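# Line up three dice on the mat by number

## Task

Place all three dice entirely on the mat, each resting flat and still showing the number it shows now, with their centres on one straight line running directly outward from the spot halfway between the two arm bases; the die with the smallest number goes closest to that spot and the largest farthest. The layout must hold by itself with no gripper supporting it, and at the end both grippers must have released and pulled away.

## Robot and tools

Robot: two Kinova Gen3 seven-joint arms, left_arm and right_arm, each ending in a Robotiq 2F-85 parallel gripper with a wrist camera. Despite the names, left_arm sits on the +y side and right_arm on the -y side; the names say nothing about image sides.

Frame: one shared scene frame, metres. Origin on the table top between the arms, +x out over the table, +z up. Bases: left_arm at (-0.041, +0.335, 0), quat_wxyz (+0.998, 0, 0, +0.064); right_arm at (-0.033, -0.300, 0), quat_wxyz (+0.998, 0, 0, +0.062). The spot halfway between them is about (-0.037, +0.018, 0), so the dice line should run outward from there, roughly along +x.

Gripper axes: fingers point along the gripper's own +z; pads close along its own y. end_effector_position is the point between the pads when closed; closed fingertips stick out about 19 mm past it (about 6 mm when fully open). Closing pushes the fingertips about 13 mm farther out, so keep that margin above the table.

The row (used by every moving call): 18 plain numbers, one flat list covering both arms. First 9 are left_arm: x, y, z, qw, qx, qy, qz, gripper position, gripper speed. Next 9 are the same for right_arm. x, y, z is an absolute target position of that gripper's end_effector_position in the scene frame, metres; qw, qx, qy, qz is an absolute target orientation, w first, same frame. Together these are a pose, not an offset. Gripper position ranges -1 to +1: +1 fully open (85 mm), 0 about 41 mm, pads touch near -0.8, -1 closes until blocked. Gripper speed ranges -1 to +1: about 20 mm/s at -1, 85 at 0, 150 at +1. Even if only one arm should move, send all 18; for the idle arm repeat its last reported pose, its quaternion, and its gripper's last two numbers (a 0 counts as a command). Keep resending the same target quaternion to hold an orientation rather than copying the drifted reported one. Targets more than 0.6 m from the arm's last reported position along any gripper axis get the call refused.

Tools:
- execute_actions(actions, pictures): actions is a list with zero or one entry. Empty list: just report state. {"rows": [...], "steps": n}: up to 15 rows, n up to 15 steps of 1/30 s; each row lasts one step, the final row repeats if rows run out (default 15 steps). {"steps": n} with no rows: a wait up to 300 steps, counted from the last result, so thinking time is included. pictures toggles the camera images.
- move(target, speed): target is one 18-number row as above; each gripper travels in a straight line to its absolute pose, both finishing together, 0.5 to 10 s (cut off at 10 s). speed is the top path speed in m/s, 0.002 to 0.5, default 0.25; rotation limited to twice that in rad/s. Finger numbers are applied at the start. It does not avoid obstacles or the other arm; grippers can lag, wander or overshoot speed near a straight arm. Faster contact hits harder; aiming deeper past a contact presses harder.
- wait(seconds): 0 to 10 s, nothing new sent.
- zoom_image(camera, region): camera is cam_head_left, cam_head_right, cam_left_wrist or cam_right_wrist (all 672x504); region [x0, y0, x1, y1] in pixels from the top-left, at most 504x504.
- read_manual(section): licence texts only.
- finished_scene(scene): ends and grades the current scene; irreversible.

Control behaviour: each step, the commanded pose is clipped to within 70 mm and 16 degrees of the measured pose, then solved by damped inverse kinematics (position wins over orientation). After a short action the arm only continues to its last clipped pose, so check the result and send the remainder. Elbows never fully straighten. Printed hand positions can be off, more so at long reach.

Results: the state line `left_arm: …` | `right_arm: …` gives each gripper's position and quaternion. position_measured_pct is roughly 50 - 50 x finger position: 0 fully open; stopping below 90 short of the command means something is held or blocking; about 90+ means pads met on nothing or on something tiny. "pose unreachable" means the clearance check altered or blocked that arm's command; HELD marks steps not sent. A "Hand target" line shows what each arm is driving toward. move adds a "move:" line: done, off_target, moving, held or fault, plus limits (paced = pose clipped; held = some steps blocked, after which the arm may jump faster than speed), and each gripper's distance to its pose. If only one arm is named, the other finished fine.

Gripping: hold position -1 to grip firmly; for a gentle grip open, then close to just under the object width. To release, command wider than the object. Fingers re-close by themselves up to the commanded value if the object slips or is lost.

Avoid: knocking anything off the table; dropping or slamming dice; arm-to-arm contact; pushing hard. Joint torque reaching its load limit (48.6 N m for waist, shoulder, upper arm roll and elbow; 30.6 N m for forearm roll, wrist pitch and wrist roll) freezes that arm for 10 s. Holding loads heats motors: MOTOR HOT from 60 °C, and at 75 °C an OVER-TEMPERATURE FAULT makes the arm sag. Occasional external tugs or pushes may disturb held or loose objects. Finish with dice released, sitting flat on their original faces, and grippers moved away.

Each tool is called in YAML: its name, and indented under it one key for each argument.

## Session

execute_actions:
  actions: []

Scene clock: 0.00 s of 4800.00 s.
left_arm: end_effector_position=(+0.6588, -0.0765, +0.1948) position_measured_pct=0.0 end_effector_quat_wxyz=(+0.570, +0.662, +0.390, -0.291) | right_arm: end_effector_position=(+0.2953, -0.0974, +0.2122) position_measured_pct=0.0 end_effector_quat_wxyz=(+0.101, -0.436, +0.891, +0.076)
Joint positions: left_arm=[-0.045  1.587  1.4    0.734 -0.016  0.945 -0.592] | right_arm=[-0.265  0.166 -0.13   2.039 -0.177  0.734  2.085]
Joint velocities: left_arm=[-0.002 -0.    -0.001 -0.     0.     0.001  0.   ] | right_arm=[-0.     0.001  0.     0.     0.001 -0.     0.   ]
Hand target (left_arm): +0.659, -0.077, +0.195; +0.570, +0.662, +0.390, -0.291
Hand target (right_arm): +0.295, -0.097, +0.212; +0.101, -0.436, +0.891, +0.076

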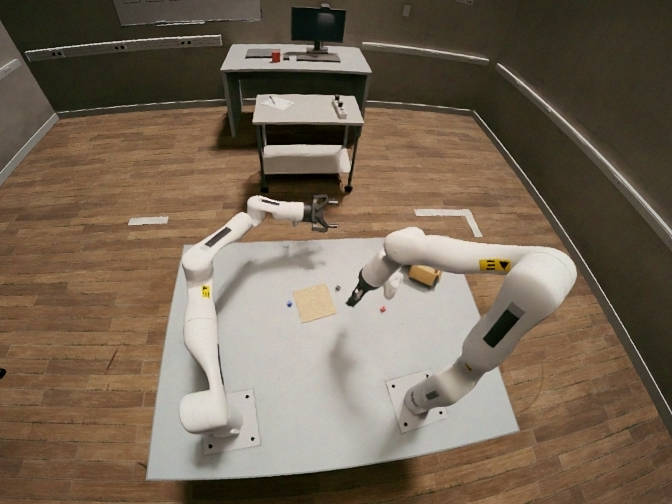

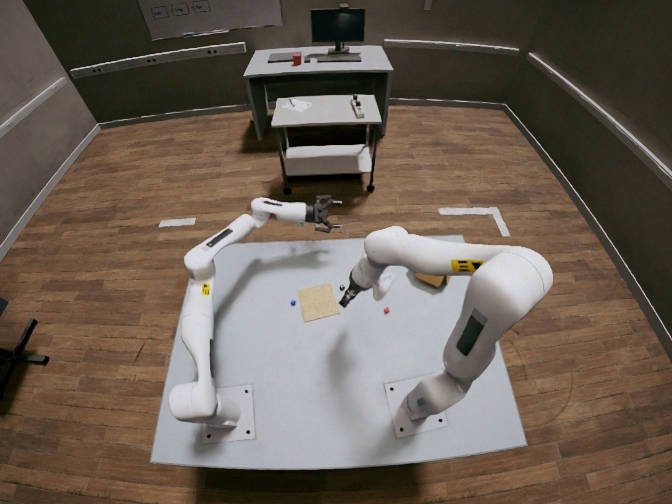

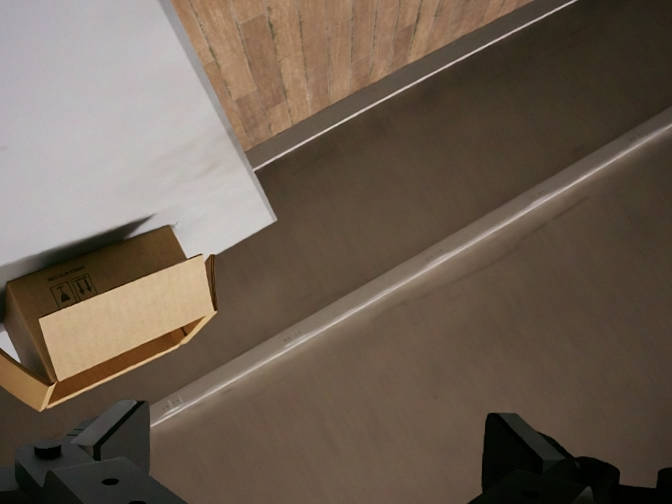

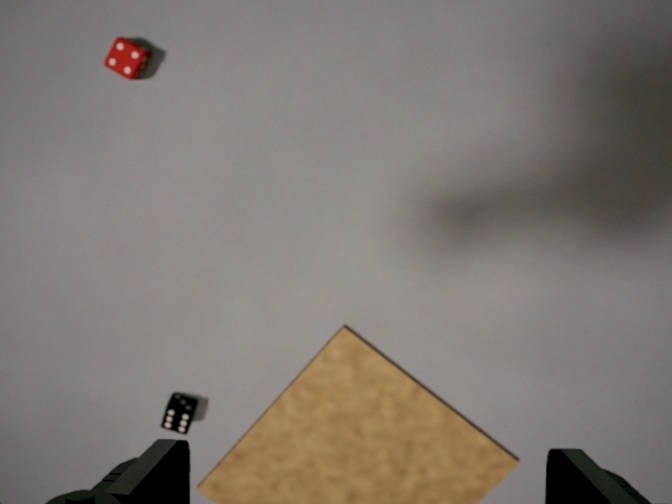

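move:
  target: [0.6588,-0.0765,0.1948,0.57,0.662,0.39,-0.291,1,0,0.1,-0.5,0.3,0,1,0,0,1,0]

move:
  target: [0.33,0.03,0.35,0,1,0,0,1,0,0.1,-0.5,0.3,0,1,0,0,1,0]

Scene clock: 9.10 s of 4800.00 s.
left_arm: end_effector_position=(+0.6588, -0.0765, +0.1948) position_measured_pct=0.0 end_effector_quat_wxyz=(+0.570, +0.662, +0.390, -0.291) | right_arm: end_effector_position=(+0.0985, -0.4981, +0.3006) position_measured_pct=0.0 end_effector_quat_wxyz=(-0.001, +1.000, +0.000, -0.000)
Joint positions: left_arm=[-0.046  1.587  1.399  0.736 -0.016  0.943 -0.592] | right_arm=[ 0.099 -0.267  0.693  2.028  0.173  1.327  5.32 ]
Joint velocities: left_arm=[ 0.001 -0.001  0.003 -0.    -0.     0.001 -0.   ] | right_arm=[-0.002  0.003 -0.004 -0.001 -0.003 -0.001  0.002]
Hand target (left_arm): +0.659, -0.077, +0.195; +0.570, +0.662, +0.390, -0.291
Hand target (right_arm): +0.099, -0.498, +0.301; -0.001, +1.000, +0.001, -0.000
Off the commanded pose (left_arm): 0.000 m, 0 deg.
Off the commanded pose (right_arm): 0.002 m, 0 deg.
After step 90, 1.27 s passed at rest.
move: done

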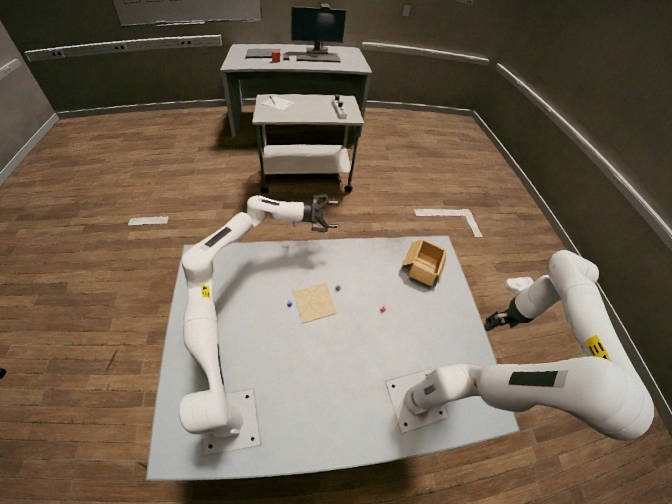

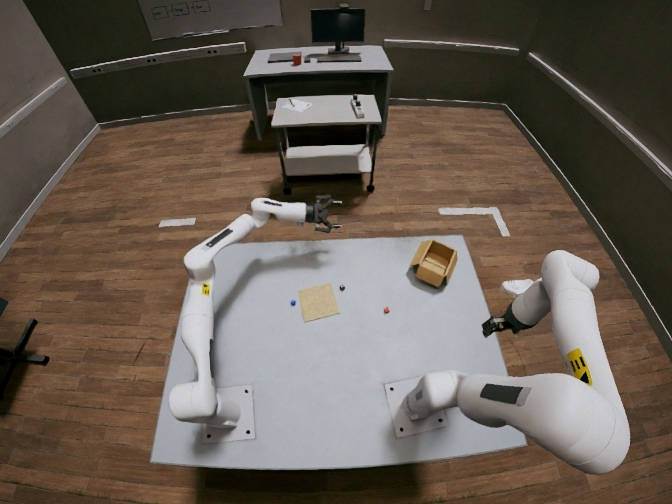

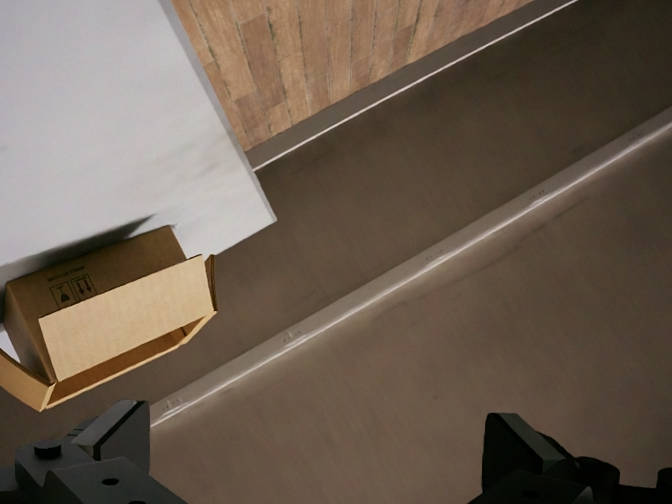

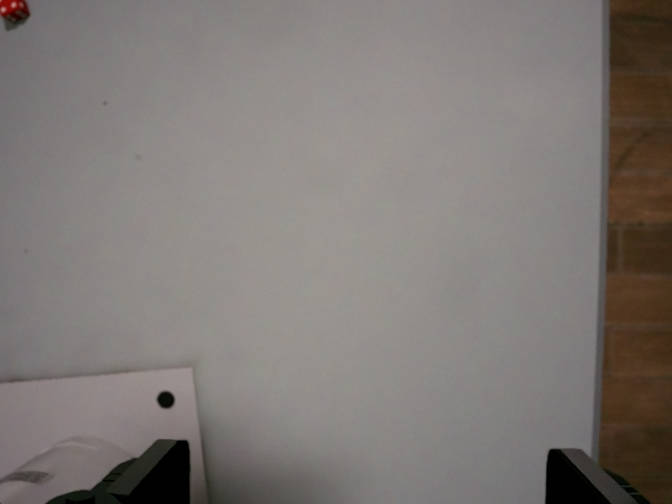

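Scene clock: 12.83 s of 4800.00 s.
left_arm: end_effector_position=(+0.3299, +0.0309, +0.3482) position_measured_pct=0.0 end_effector_quat_wxyz=(-0.002, +1.000, +0.001, -0.002) | right_arm: end_effector_position=(+0.1000, -0.5000, +0.3000) position_measured_pct=0.0 end_effector_quat_wxyz=(+0.000, +1.000, -0.000, +0.000)
Joint positions: left_arm=[ 0.173  0.603  1.161  1.223 -0.547  1.646 -0.479] | right_arm=[ 0.098 -0.261  0.698  2.027  0.172  1.32   5.323]
Joint velocities: left_arm=[ 0.005 -0.004  0.005  0.001 -0.002  0.     0.001] | right_arm=[-0.     0.001 -0.    -0.    -0.     0.    -0.   ]
Hand target (left_arm): +0.330, +0.031, +0.348; -0.002, +1.000, +0.001, -0.002
Hand target (right_arm): +0.100, -0.500, +0.300; +0.000, +1.000, -0.000, +0.000
Off the commanded pose (left_arm): 0.002 m, 0 deg.
Off the commanded pose (right_arm): 0.000 m, 0 deg.
move: done

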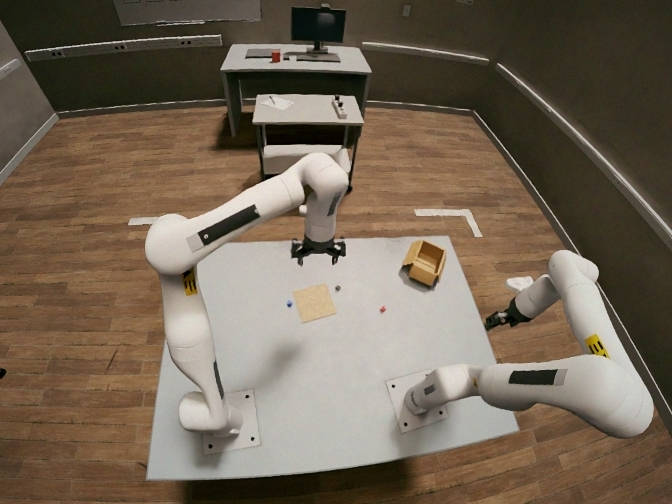

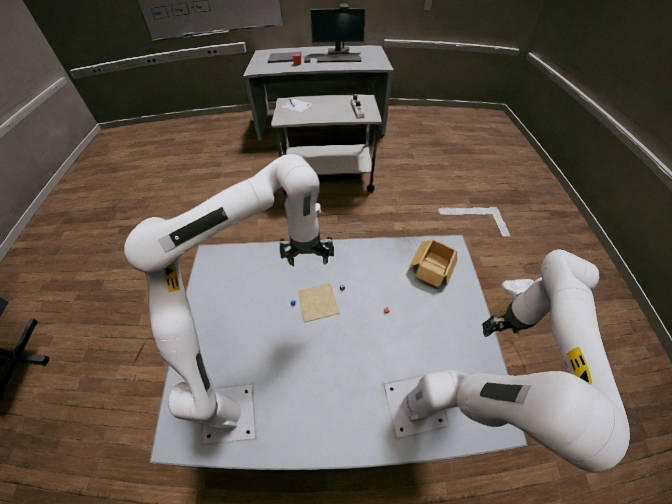

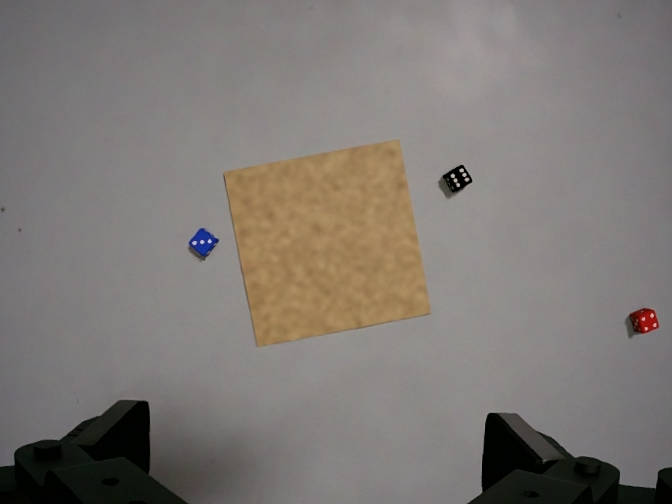

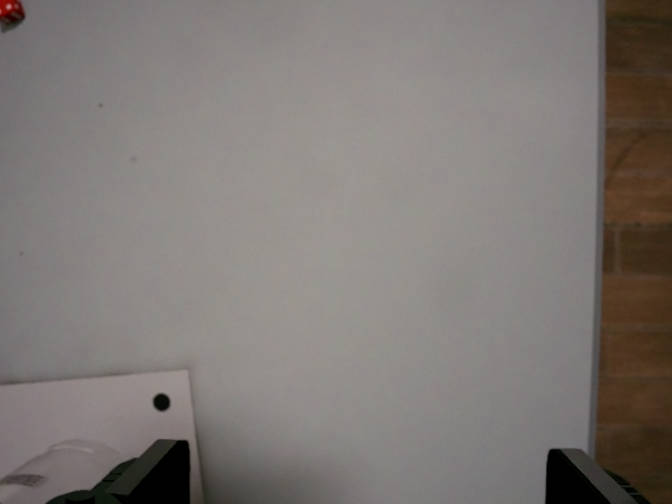

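move:
  target: [0.408,0.12,0.1,0,0.940,-0.342,0,1,0,0.1,-0.5,0.3,0,1,0,0,1,0]
  speed: 0.2

Scene clock: 19.50 s of 4800.00 s.
left_arm: end_effector_position=(+0.4077, +0.1203, +0.1005) position_measured_pct=0.0 end_effector_quat_wxyz=(-0.000, +0.940, -0.342, +0.000) | right_arm: end_effector_position=(+0.1000, -0.5000, +0.3000) position_measured_pct=0.0 end_effector_quat_wxyz=(+0.000, +1.000, -0.000, +0.000)
Joint positions: left_arm=[-0.078  0.968  1.138  1.642 -0.945  1.175 -1.097] | right_arm=[ 0.098 -0.261  0.698  2.027  0.172  1.321  5.323]
Joint velocities: left_arm=[-0.001  0.005 -0.001  0.     0.002 -0.001 -0.003] | right_arm=[-0.    -0.    -0.    -0.001 -0.001 -0.    -0.001]
Hand target (left_arm): +0.408, +0.120, +0.100; +0.000, +0.940, -0.342, -0.000
Hand target (right_arm): +0.100, -0.500, +0.300; +0.000, +1.000, -0.000, -0.000
Off the commanded pose (left_arm): 0.001 m, 0 deg.
Off the commanded pose (right_arm): 0.000 m, 0 deg.
After step 90, 1.60 s passed at rest.
move: done

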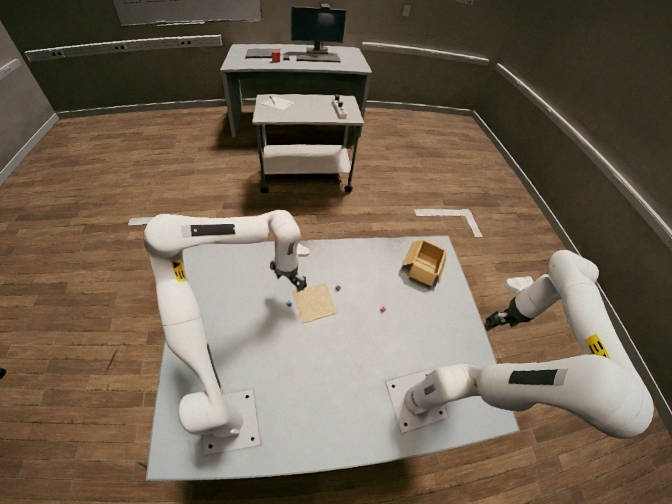

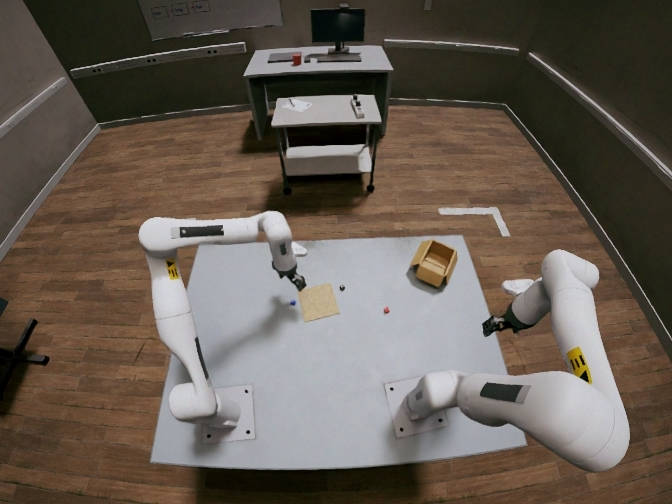

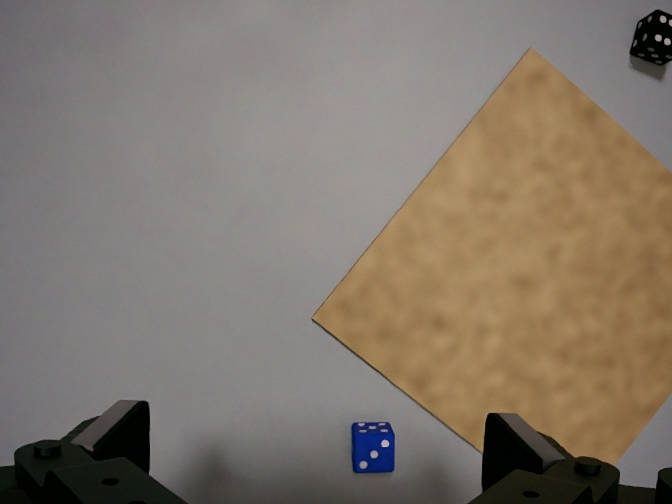

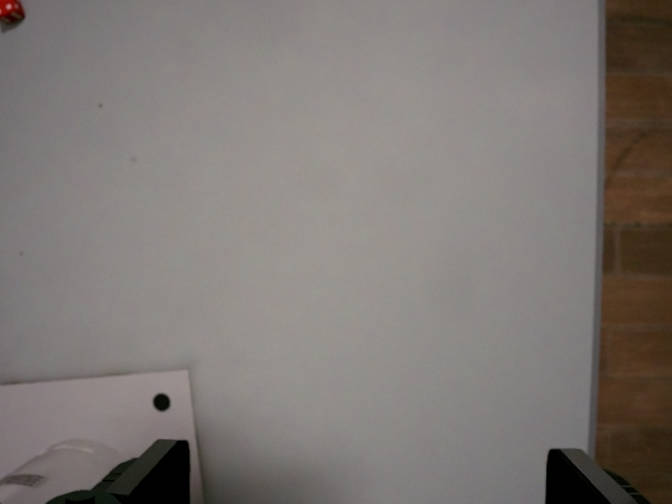

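move:
  target: [0.384,0.114,0.055,0,0.940,-0.342,0,1,0,0.1,-0.5,0.3,0,1,0,0,1,0]
  speed: 0.1

Scene clock: 23.40 s of 4800.00 s.
left_arm: end_effector_position=(+0.3842, +0.1143, +0.0551) position_measured_pct=0.0 end_effector_quat_wxyz=(-0.000, +0.940, -0.342, +0.000) | right_arm: end_effector_position=(+0.1000, -0.5000, +0.3000) position_measured_pct=0.0 end_effector_quat_wxyz=(+0.000, +1.000, -0.000, +0.000)
Joint positions: left_arm=[-0.046  1.007  1.08   1.746 -1.022  1.064 -0.986] | right_arm=[ 0.098 -0.261  0.698  2.027  0.172  1.321  5.323]
Joint velocities: left_arm=[ 0.002  0.001  0.001  0.002 -0.001 -0.001 -0.   ] | right_arm=[-0.002 -0.001 -0.    -0.001 -0.     0.    -0.001]
Hand target (left_arm): +0.384, +0.114, +0.055; -0.000, +0.940, -0.342, +0.000
Hand target (right_arm): +0.100, -0.500, +0.300; +0.000, +1.000, +0.000, -0.000
Off the commanded pose (left_arm): 0.000 m, 0 deg.
Off the commanded pose (right_arm): 0.000 m, 0 deg.
After step 90, 0.10 s passed at rest.
move: done

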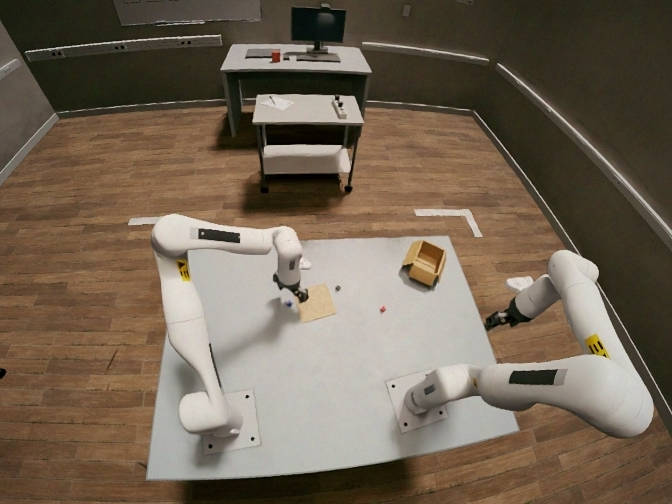

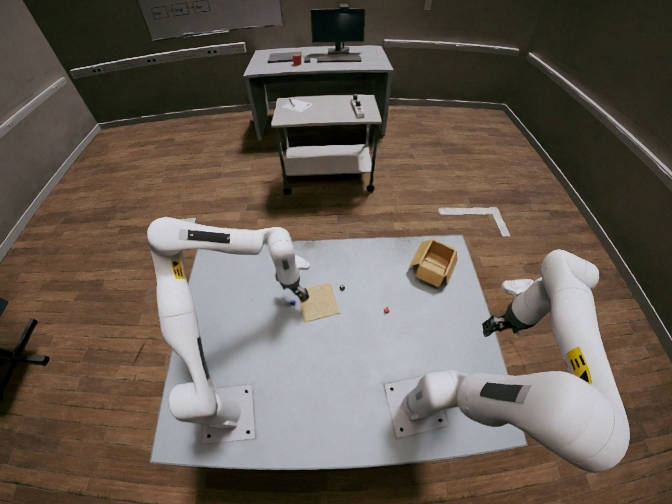

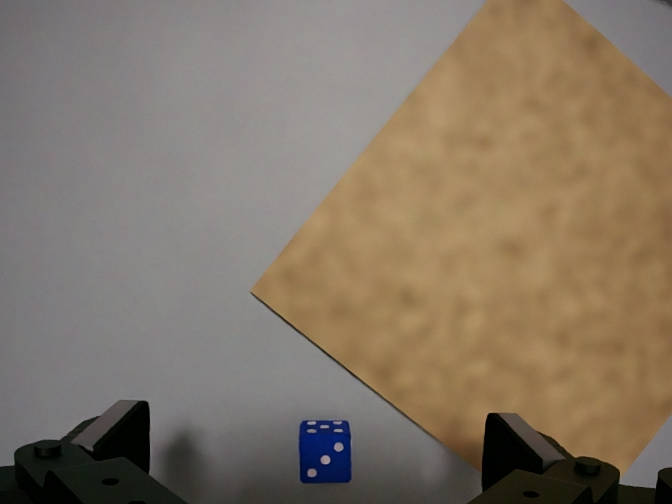

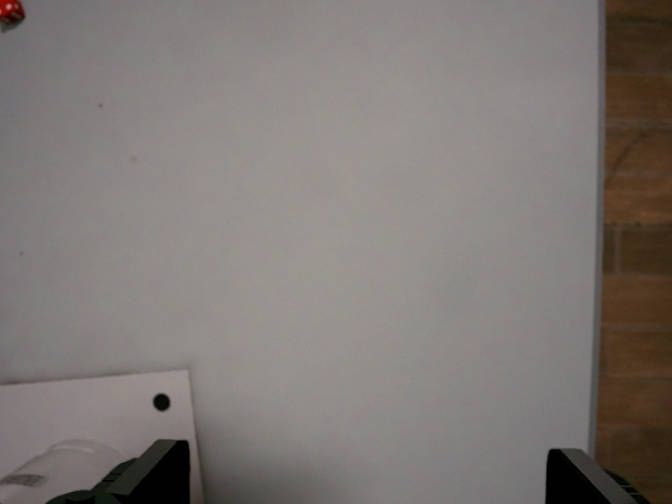

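move:
  target: [0.384,0.114,0.023,0,0.940,-0.342,0,1,0,0.1,-0.5,0.3,0,1,0,0,1,0]
  speed: 0.04

move:
  target: [0.384,0.114,0.023,0,0.940,-0.342,0,-1,0,0.1,-0.5,0.3,0,1,0,0,1,0]

move:
  target: [0.36,0.02,0.2,0,1,0,0,-1,0,0.1,-0.5,0.3,0,1,0,0,1,0]
  speed: 0.12

Scene clock: 27.63 s of 4800.00 s.
left_arm: end_effector_position=(+0.3841, +0.1141, +0.0231) position_measured_pct=0.0 end_effector_quat_wxyz=(-0.000, +0.940, -0.342, +0.000) | right_arm: end_effector_position=(+0.1000, -0.5000, +0.3000) position_measured_pct=0.0 end_effector_quat_wxyz=(+0.000, +1.000, -0.000, +0.000)
Joint positions: left_arm=[-0.026  1.056  1.032  1.761 -1.08   1.01  -0.95 ] | right_arm=[ 0.098 -0.261  0.698  2.027  0.172  1.321  5.323]
Joint velocities: left_arm=[ 0.002  0.001  0.     0.001  0.    -0.002 -0.001] | right_arm=[-0.002  0.    -0.    -0.    -0.001  0.    -0.001]
Hand target (left_arm): +0.384, +0.114, +0.023; -0.000, +0.940, -0.342, +0.000
Hand target (right_arm): +0.100, -0.500, +0.300; +0.000, +1.000, +0.000, -0.000
Off the commanded pose (left_arm): 0.000 m, 0 deg.
Off the commanded pose (right_arm): 0.000 m, 0 deg.
After step 90, 0.20 s passed at rest.
move: done

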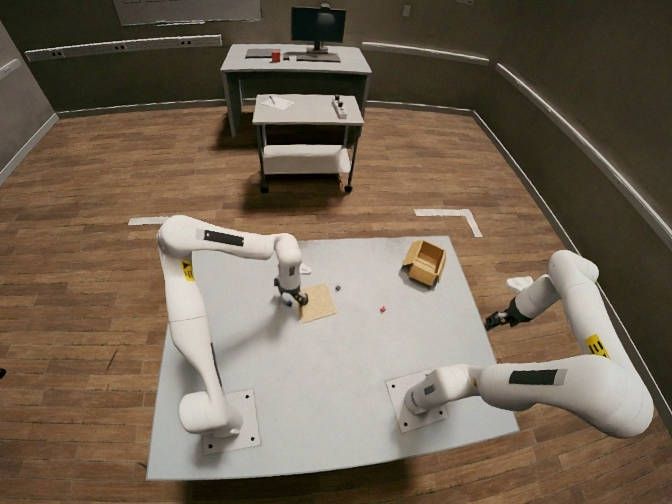

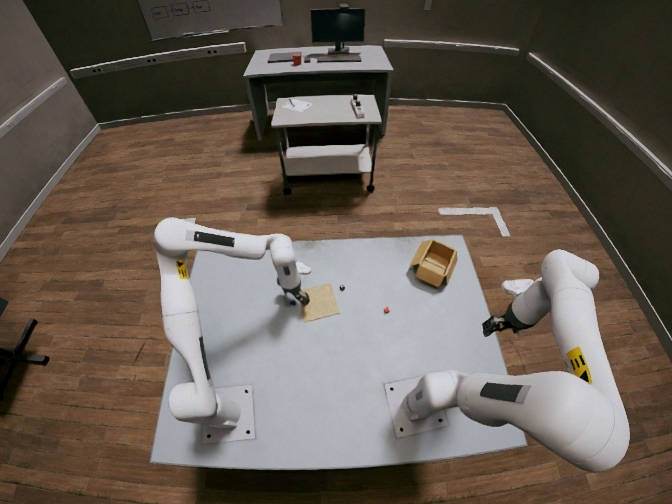

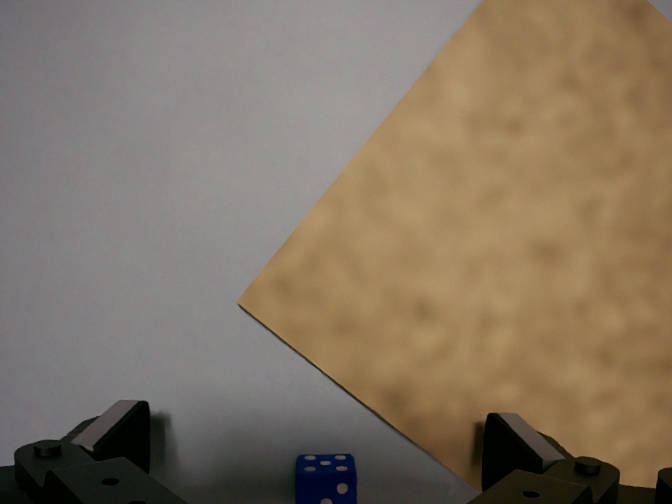

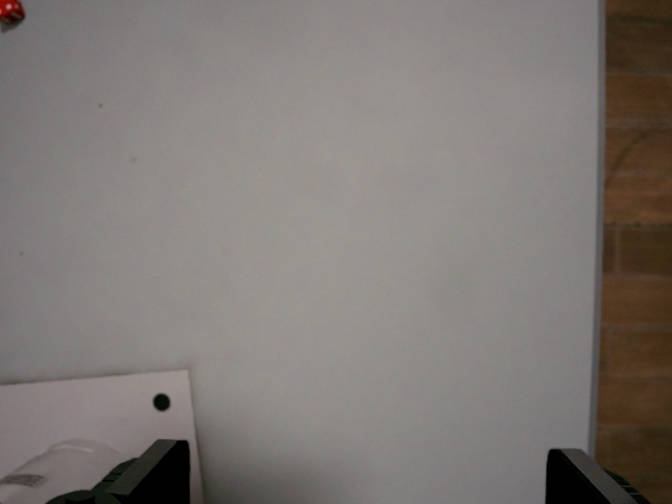

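Scene clock: 28.97 s of 4800.00 s.
left_arm: end_effector_position=(+0.3840, +0.1140, +0.0230) position_measured_pct=91.7 end_effector_quat_wxyz=(-0.000, +0.940, -0.342, +0.000) | right_arm: end_effector_position=(+0.1000, -0.5000, +0.3000) position_measured_pct=0.0 end_effector_quat_wxyz=(+0.000, +1.000, -0.000, +0.000)
Joint positions: left_arm=[-0.026  1.056  1.031  1.761 -1.08   1.01  -0.95 ] | right_arm=[ 0.098 -0.261  0.698  2.027  0.172  1.321  5.323]
Joint velocities: left_arm=[-0.    -0.001 -0.003 -0.     0.001 -0.    -0.001] | right_arm=[ 0.001  0.001  0.    -0.001  0.001 -0.     0.001]
Hand target (left_arm): +0.384, +0.114, +0.023; -0.000, +0.940, -0.342, +0.000
Hand target (right_arm): +0.100, -0.500, +0.300; +0.000, +1.000, +0.000, -0.000
Off the commanded pose (left_arm): 0.000 m, 0 deg.
Off the commanded pose (right_arm): 0.000 m, 0 deg.
move: done

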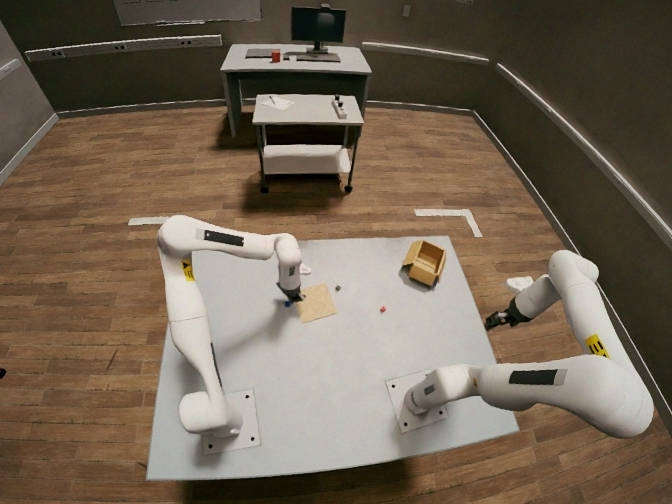

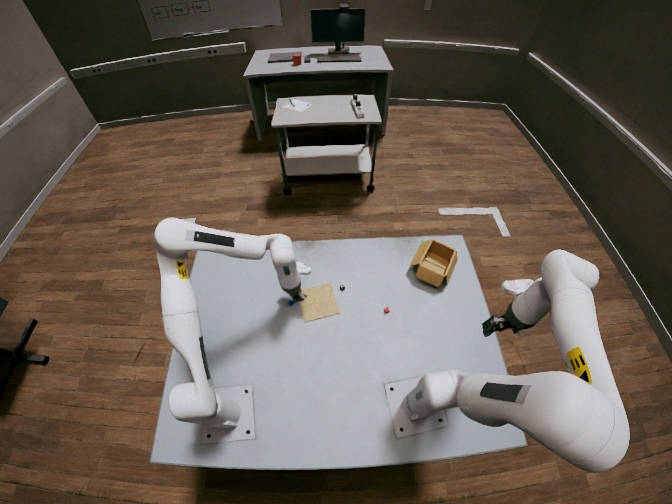

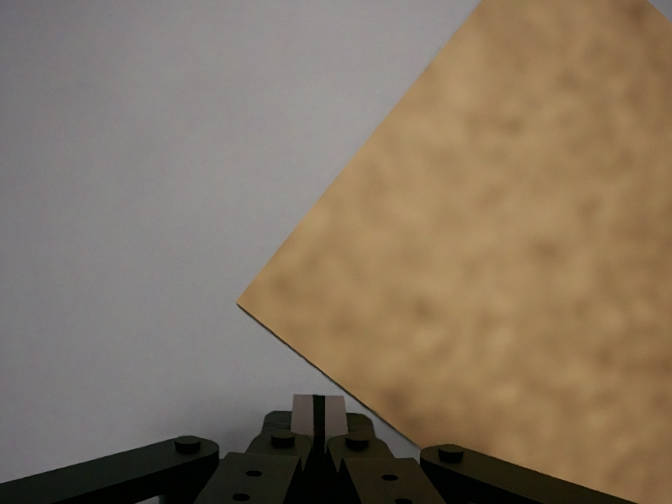

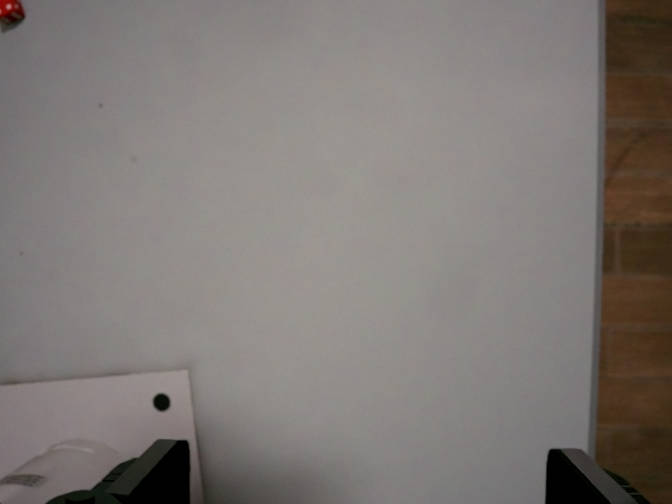

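Scene clock: 32.17 s of 4800.00 s.
left_arm: end_effector_position=(+0.3604, +0.0200, +0.1997) position_measured_pct=91.7 end_effector_quat_wxyz=(+0.000, +1.000, -0.000, -0.000) | right_arm: end_effector_position=(+0.1000, -0.5000, +0.3000) position_measured_pct=0.0 end_effector_quat_wxyz=(+0.000, +1.000, -0.000, +0.000)
Joint positions: left_arm=[ 0.183  0.78   1.069  1.46  -0.691  1.31  -0.391] | right_arm=[ 0.098 -0.261  0.698  2.027  0.172  1.321  5.323]
Joint velocities: left_arm=[ 0.002 -0.     0.002 -0.001 -0.001  0.001 -0.   ] | right_arm=[ 0.     0.     0.    -0.001  0.    -0.    -0.   ]
Hand target (left_arm): +0.360, +0.020, +0.200; +0.000, +1.000, -0.000, -0.000
Hand target (right_arm): +0.100, -0.500, +0.300; +0.000, +1.000, +0.000, -0.000
Off the commanded pose (left_arm): 0.000 m, 0 deg.
Off the commanded pose (right_arm): 0.000 m, 0 deg.
move: done

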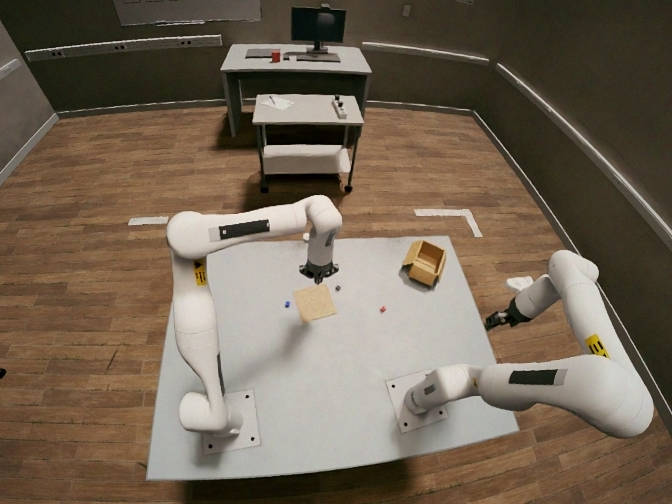

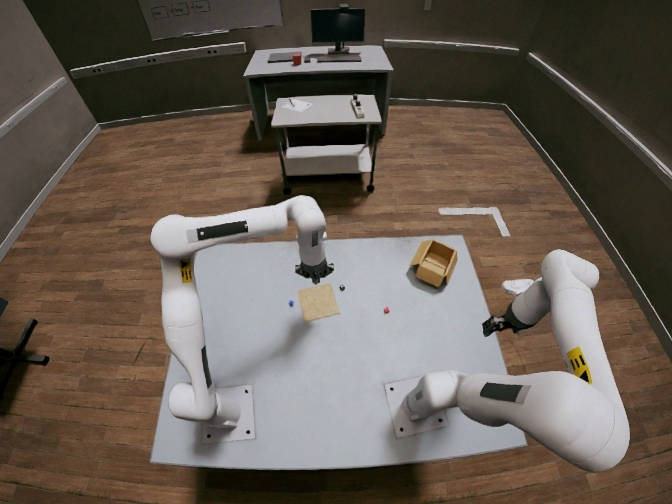

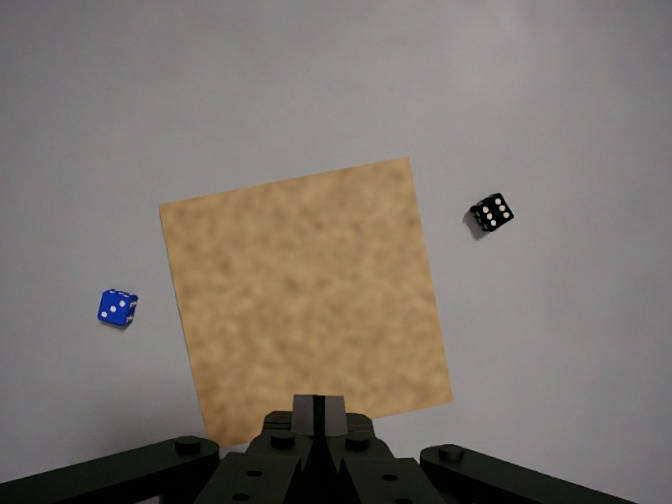

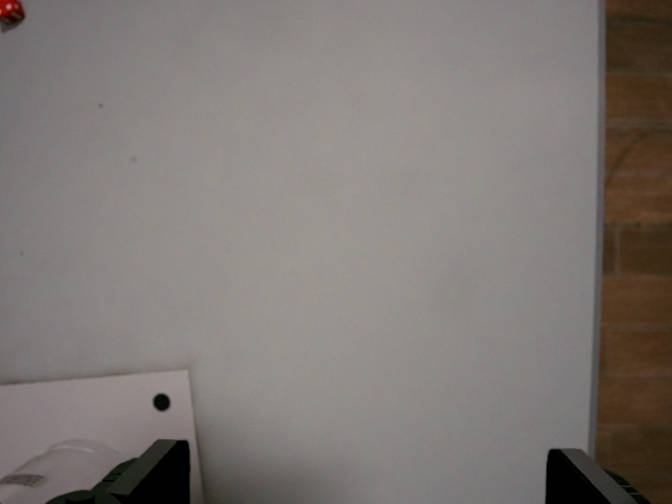

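move:
  target: [0.372,0.125,0.07,0,0.9936,-0.113,0,1,0,0.1,-0.5,0.3,0,1,0,0,1,0]
  speed: 0.12

Scene clock: 39.77 s of 4800.00 s.
left_arm: end_effector_position=(+0.3716, +0.1250, +0.0702) position_measured_pct=0.0 end_effector_quat_wxyz=(-0.000, +0.994, -0.113, +0.000) | right_arm: end_effector_position=(+0.1000, -0.5000, +0.3000) position_measured_pct=0.0 end_effector_quat_wxyz=(+0.000, +1.000, -0.000, +0.000)
Joint positions: left_arm=[-0.047  0.907  1.01   1.793 -0.919  0.996 -0.575] | right_arm=[ 0.098 -0.261  0.698  2.027  0.172  1.321  5.323]
Joint velocities: left_arm=[-0.004  0.001 -0.001  0.001  0.003 -0.002 -0.002] | right_arm=[-0.002  0.    -0.    -0.     0.001  0.     0.   ]
Hand target (left_arm): +0.372, +0.125, +0.070; -0.000, +0.994, -0.113, -0.000
Hand target (right_arm): +0.100, -0.500, +0.300; +0.000, +1.000, +0.000, -0.000
Off the commanded pose (left_arm): 0.000 m, 0 deg.
Off the commanded pose (right_arm): 0.000 m, 0 deg.
After step 90, 2.90 s passed at rest.
move: done

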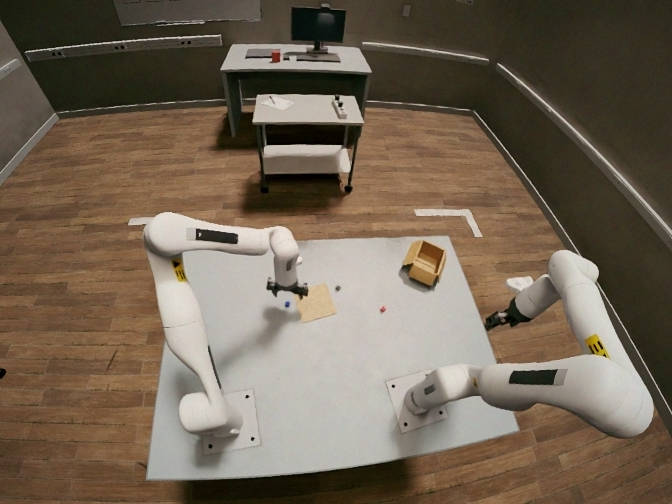

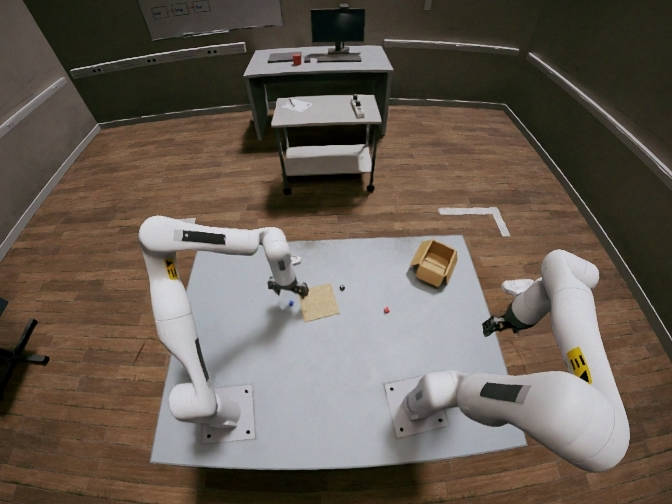

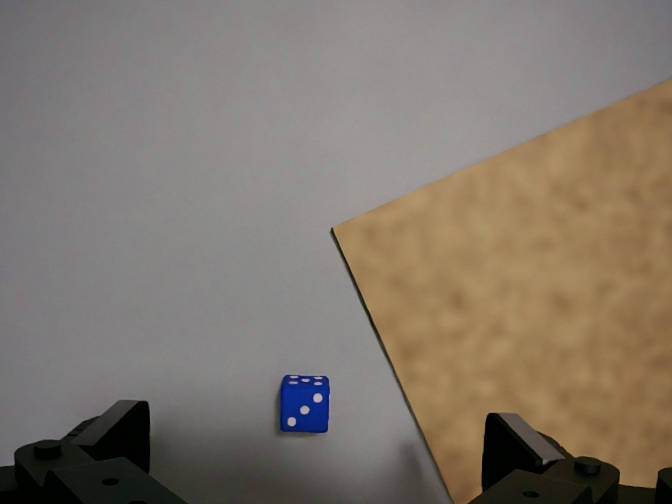

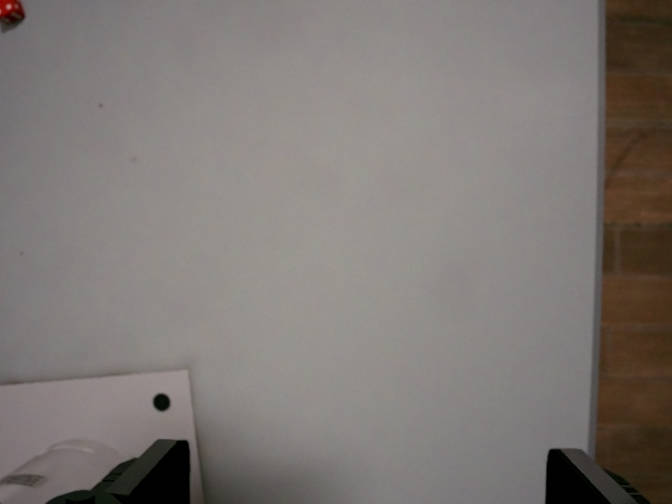

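move:
  target: [0.366,0.1305,0.023,0,0.9936,-0.113,0,1,0,0.1,-0.5,0.3,0,1,0,0,1,0]
  speed: 0.04

move:
  target: [0.366,0.1305,0.023,0,0.9936,-0.113,0,-1,0,0.1,-0.5,0.3,0,1,0,0,1,0]

Scene clock: 44.77 s of 4800.00 s.
left_arm: end_effector_position=(+0.3661, +0.1307, +0.0232) position_measured_pct=0.0 end_effector_quat_wxyz=(-0.000, +0.994, -0.113, +0.000) | right_arm: end_effector_position=(+0.1000, -0.5000, +0.3000) position_measured_pct=0.0 end_effector_quat_wxyz=(+0.000, +1.000, -0.000, +0.000)
Joint positions: left_arm=[-0.021  0.969  0.932  1.845 -1.015  0.894 -0.505] | right_arm=[ 0.098 -0.261  0.698  2.027  0.172  1.321  5.323]
Joint velocities: left_arm=[ 0.002  0.002  0.002  0.001  0.    -0.001 -0.001] | right_arm=[ 0.001  0.001  0.    -0.001  0.    -0.    -0.001]
Hand target (left_arm): +0.366, +0.131, +0.023; -0.000, +0.994, -0.113, +0.000
Hand target (right_arm): +0.100, -0.500, +0.300; +0.000, +1.000, +0.000, -0.000
Off the commanded pose (left_arm): 0.000 m, 0 deg.
Off the commanded pose (right_arm): 0.000 m, 0 deg.
After step 90, 0.57 s passed at rest.
move: done

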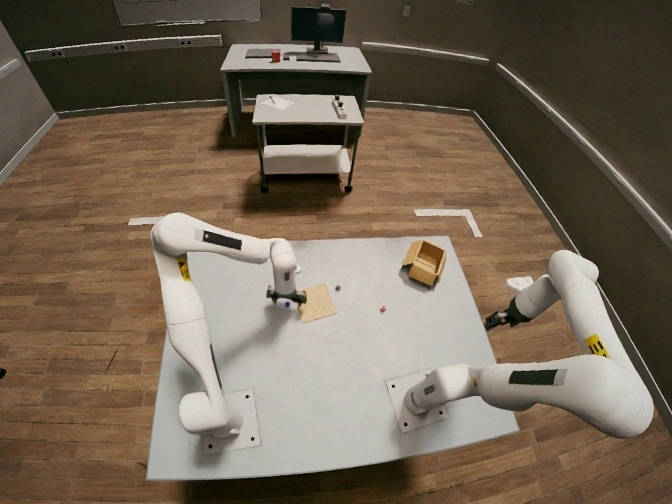

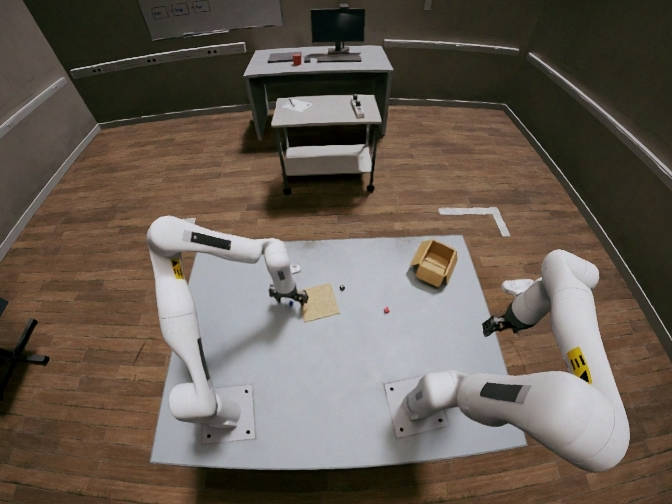

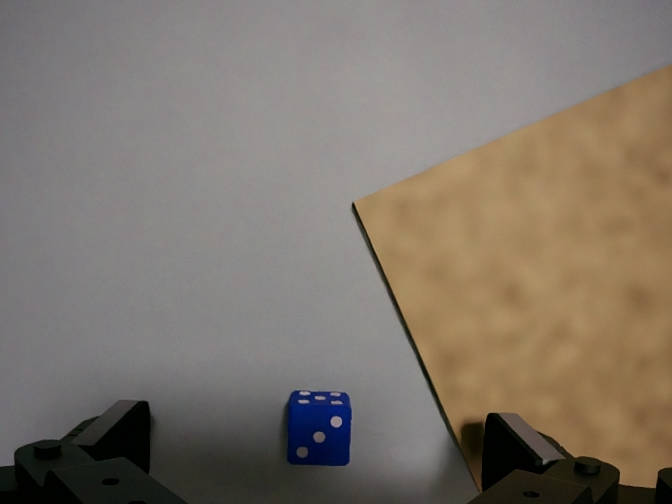

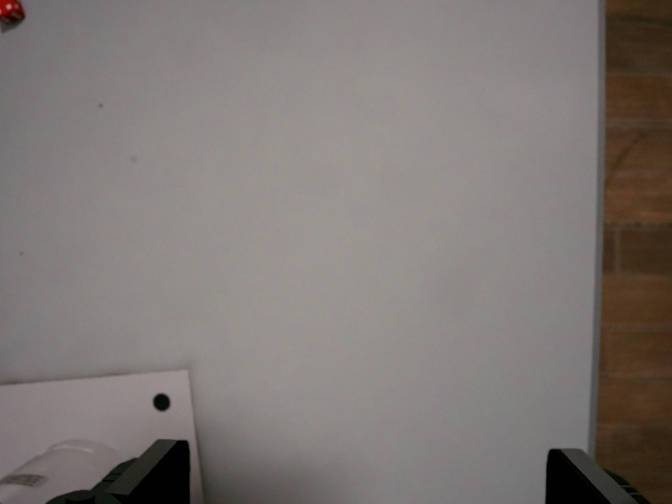

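Scene clock: 46.00 s of 4800.00 s.
left_arm: end_effector_position=(+0.3660, +0.1305, +0.0234) position_measured_pct=80.2 end_effector_quat_wxyz=(-0.000, +0.994, -0.113, +0.000) | right_arm: end_effector_position=(+0.1000, -0.5000, +0.3000) position_measured_pct=0.0 end_effector_quat_wxyz=(+0.000, +1.000, -0.000, +0.000)
Joint positions: left_arm=[-0.021  0.969  0.933  1.845 -1.015  0.895 -0.505] | right_arm=[ 0.098 -0.261  0.698  2.027  0.172  1.321  5.323]
Joint velocities: left_arm=[-0.    -0.001  0.001 -0.    -0.    -0.    -0.001] | right_arm=[ 0.001  0.001  0.     0.    -0.     0.     0.   ]
Hand target (left_arm): +0.366, +0.131, +0.023; -0.000, +0.994, -0.113, +0.000
Hand target (right_arm): +0.100, -0.500, +0.300; +0.000, +1.000, +0.000, -0.000
Off the commanded pose (left_arm): 0.000 m, 0 deg.
Off the commanded pose (right_arm): 0.000 m, 0 deg.
move: done

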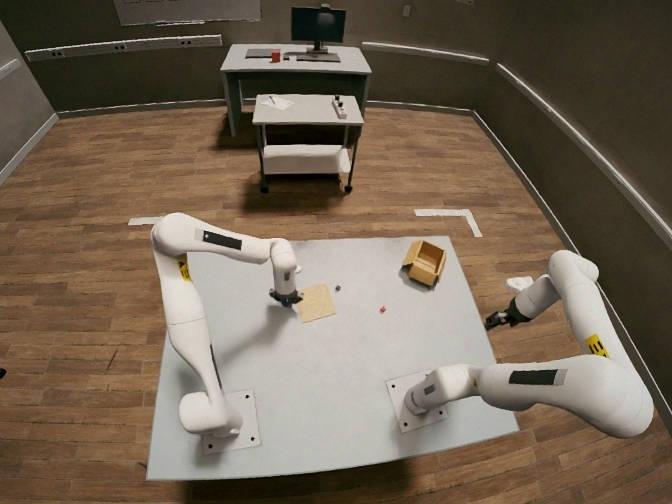

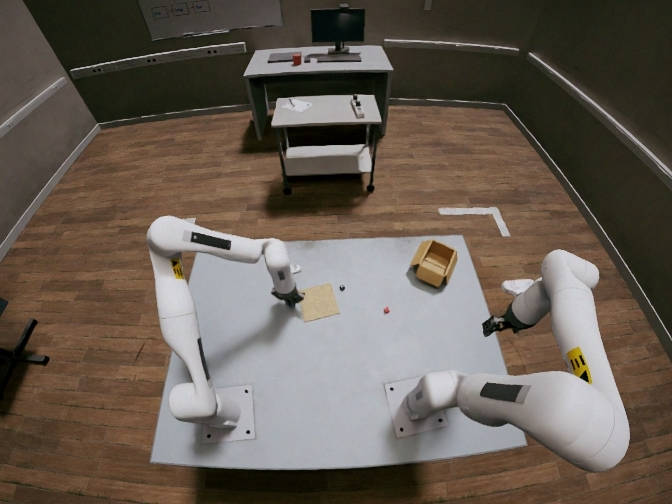

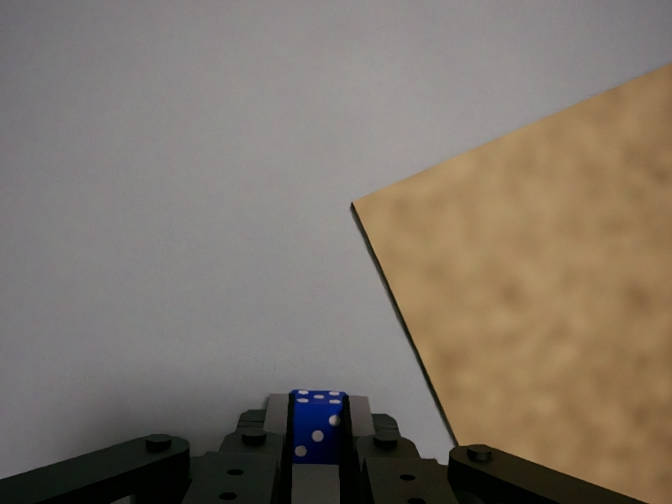

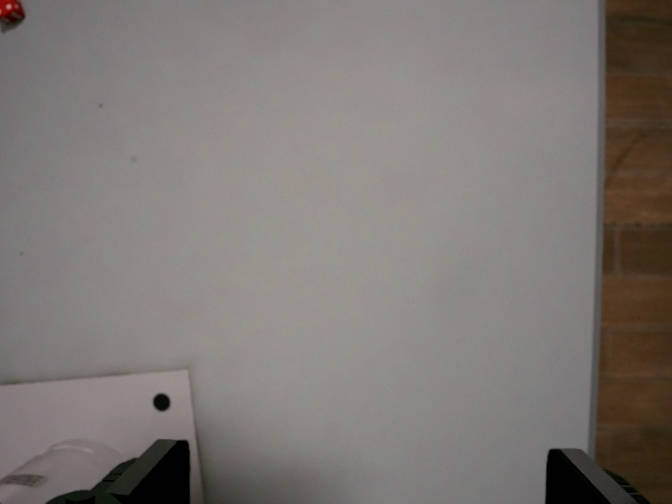

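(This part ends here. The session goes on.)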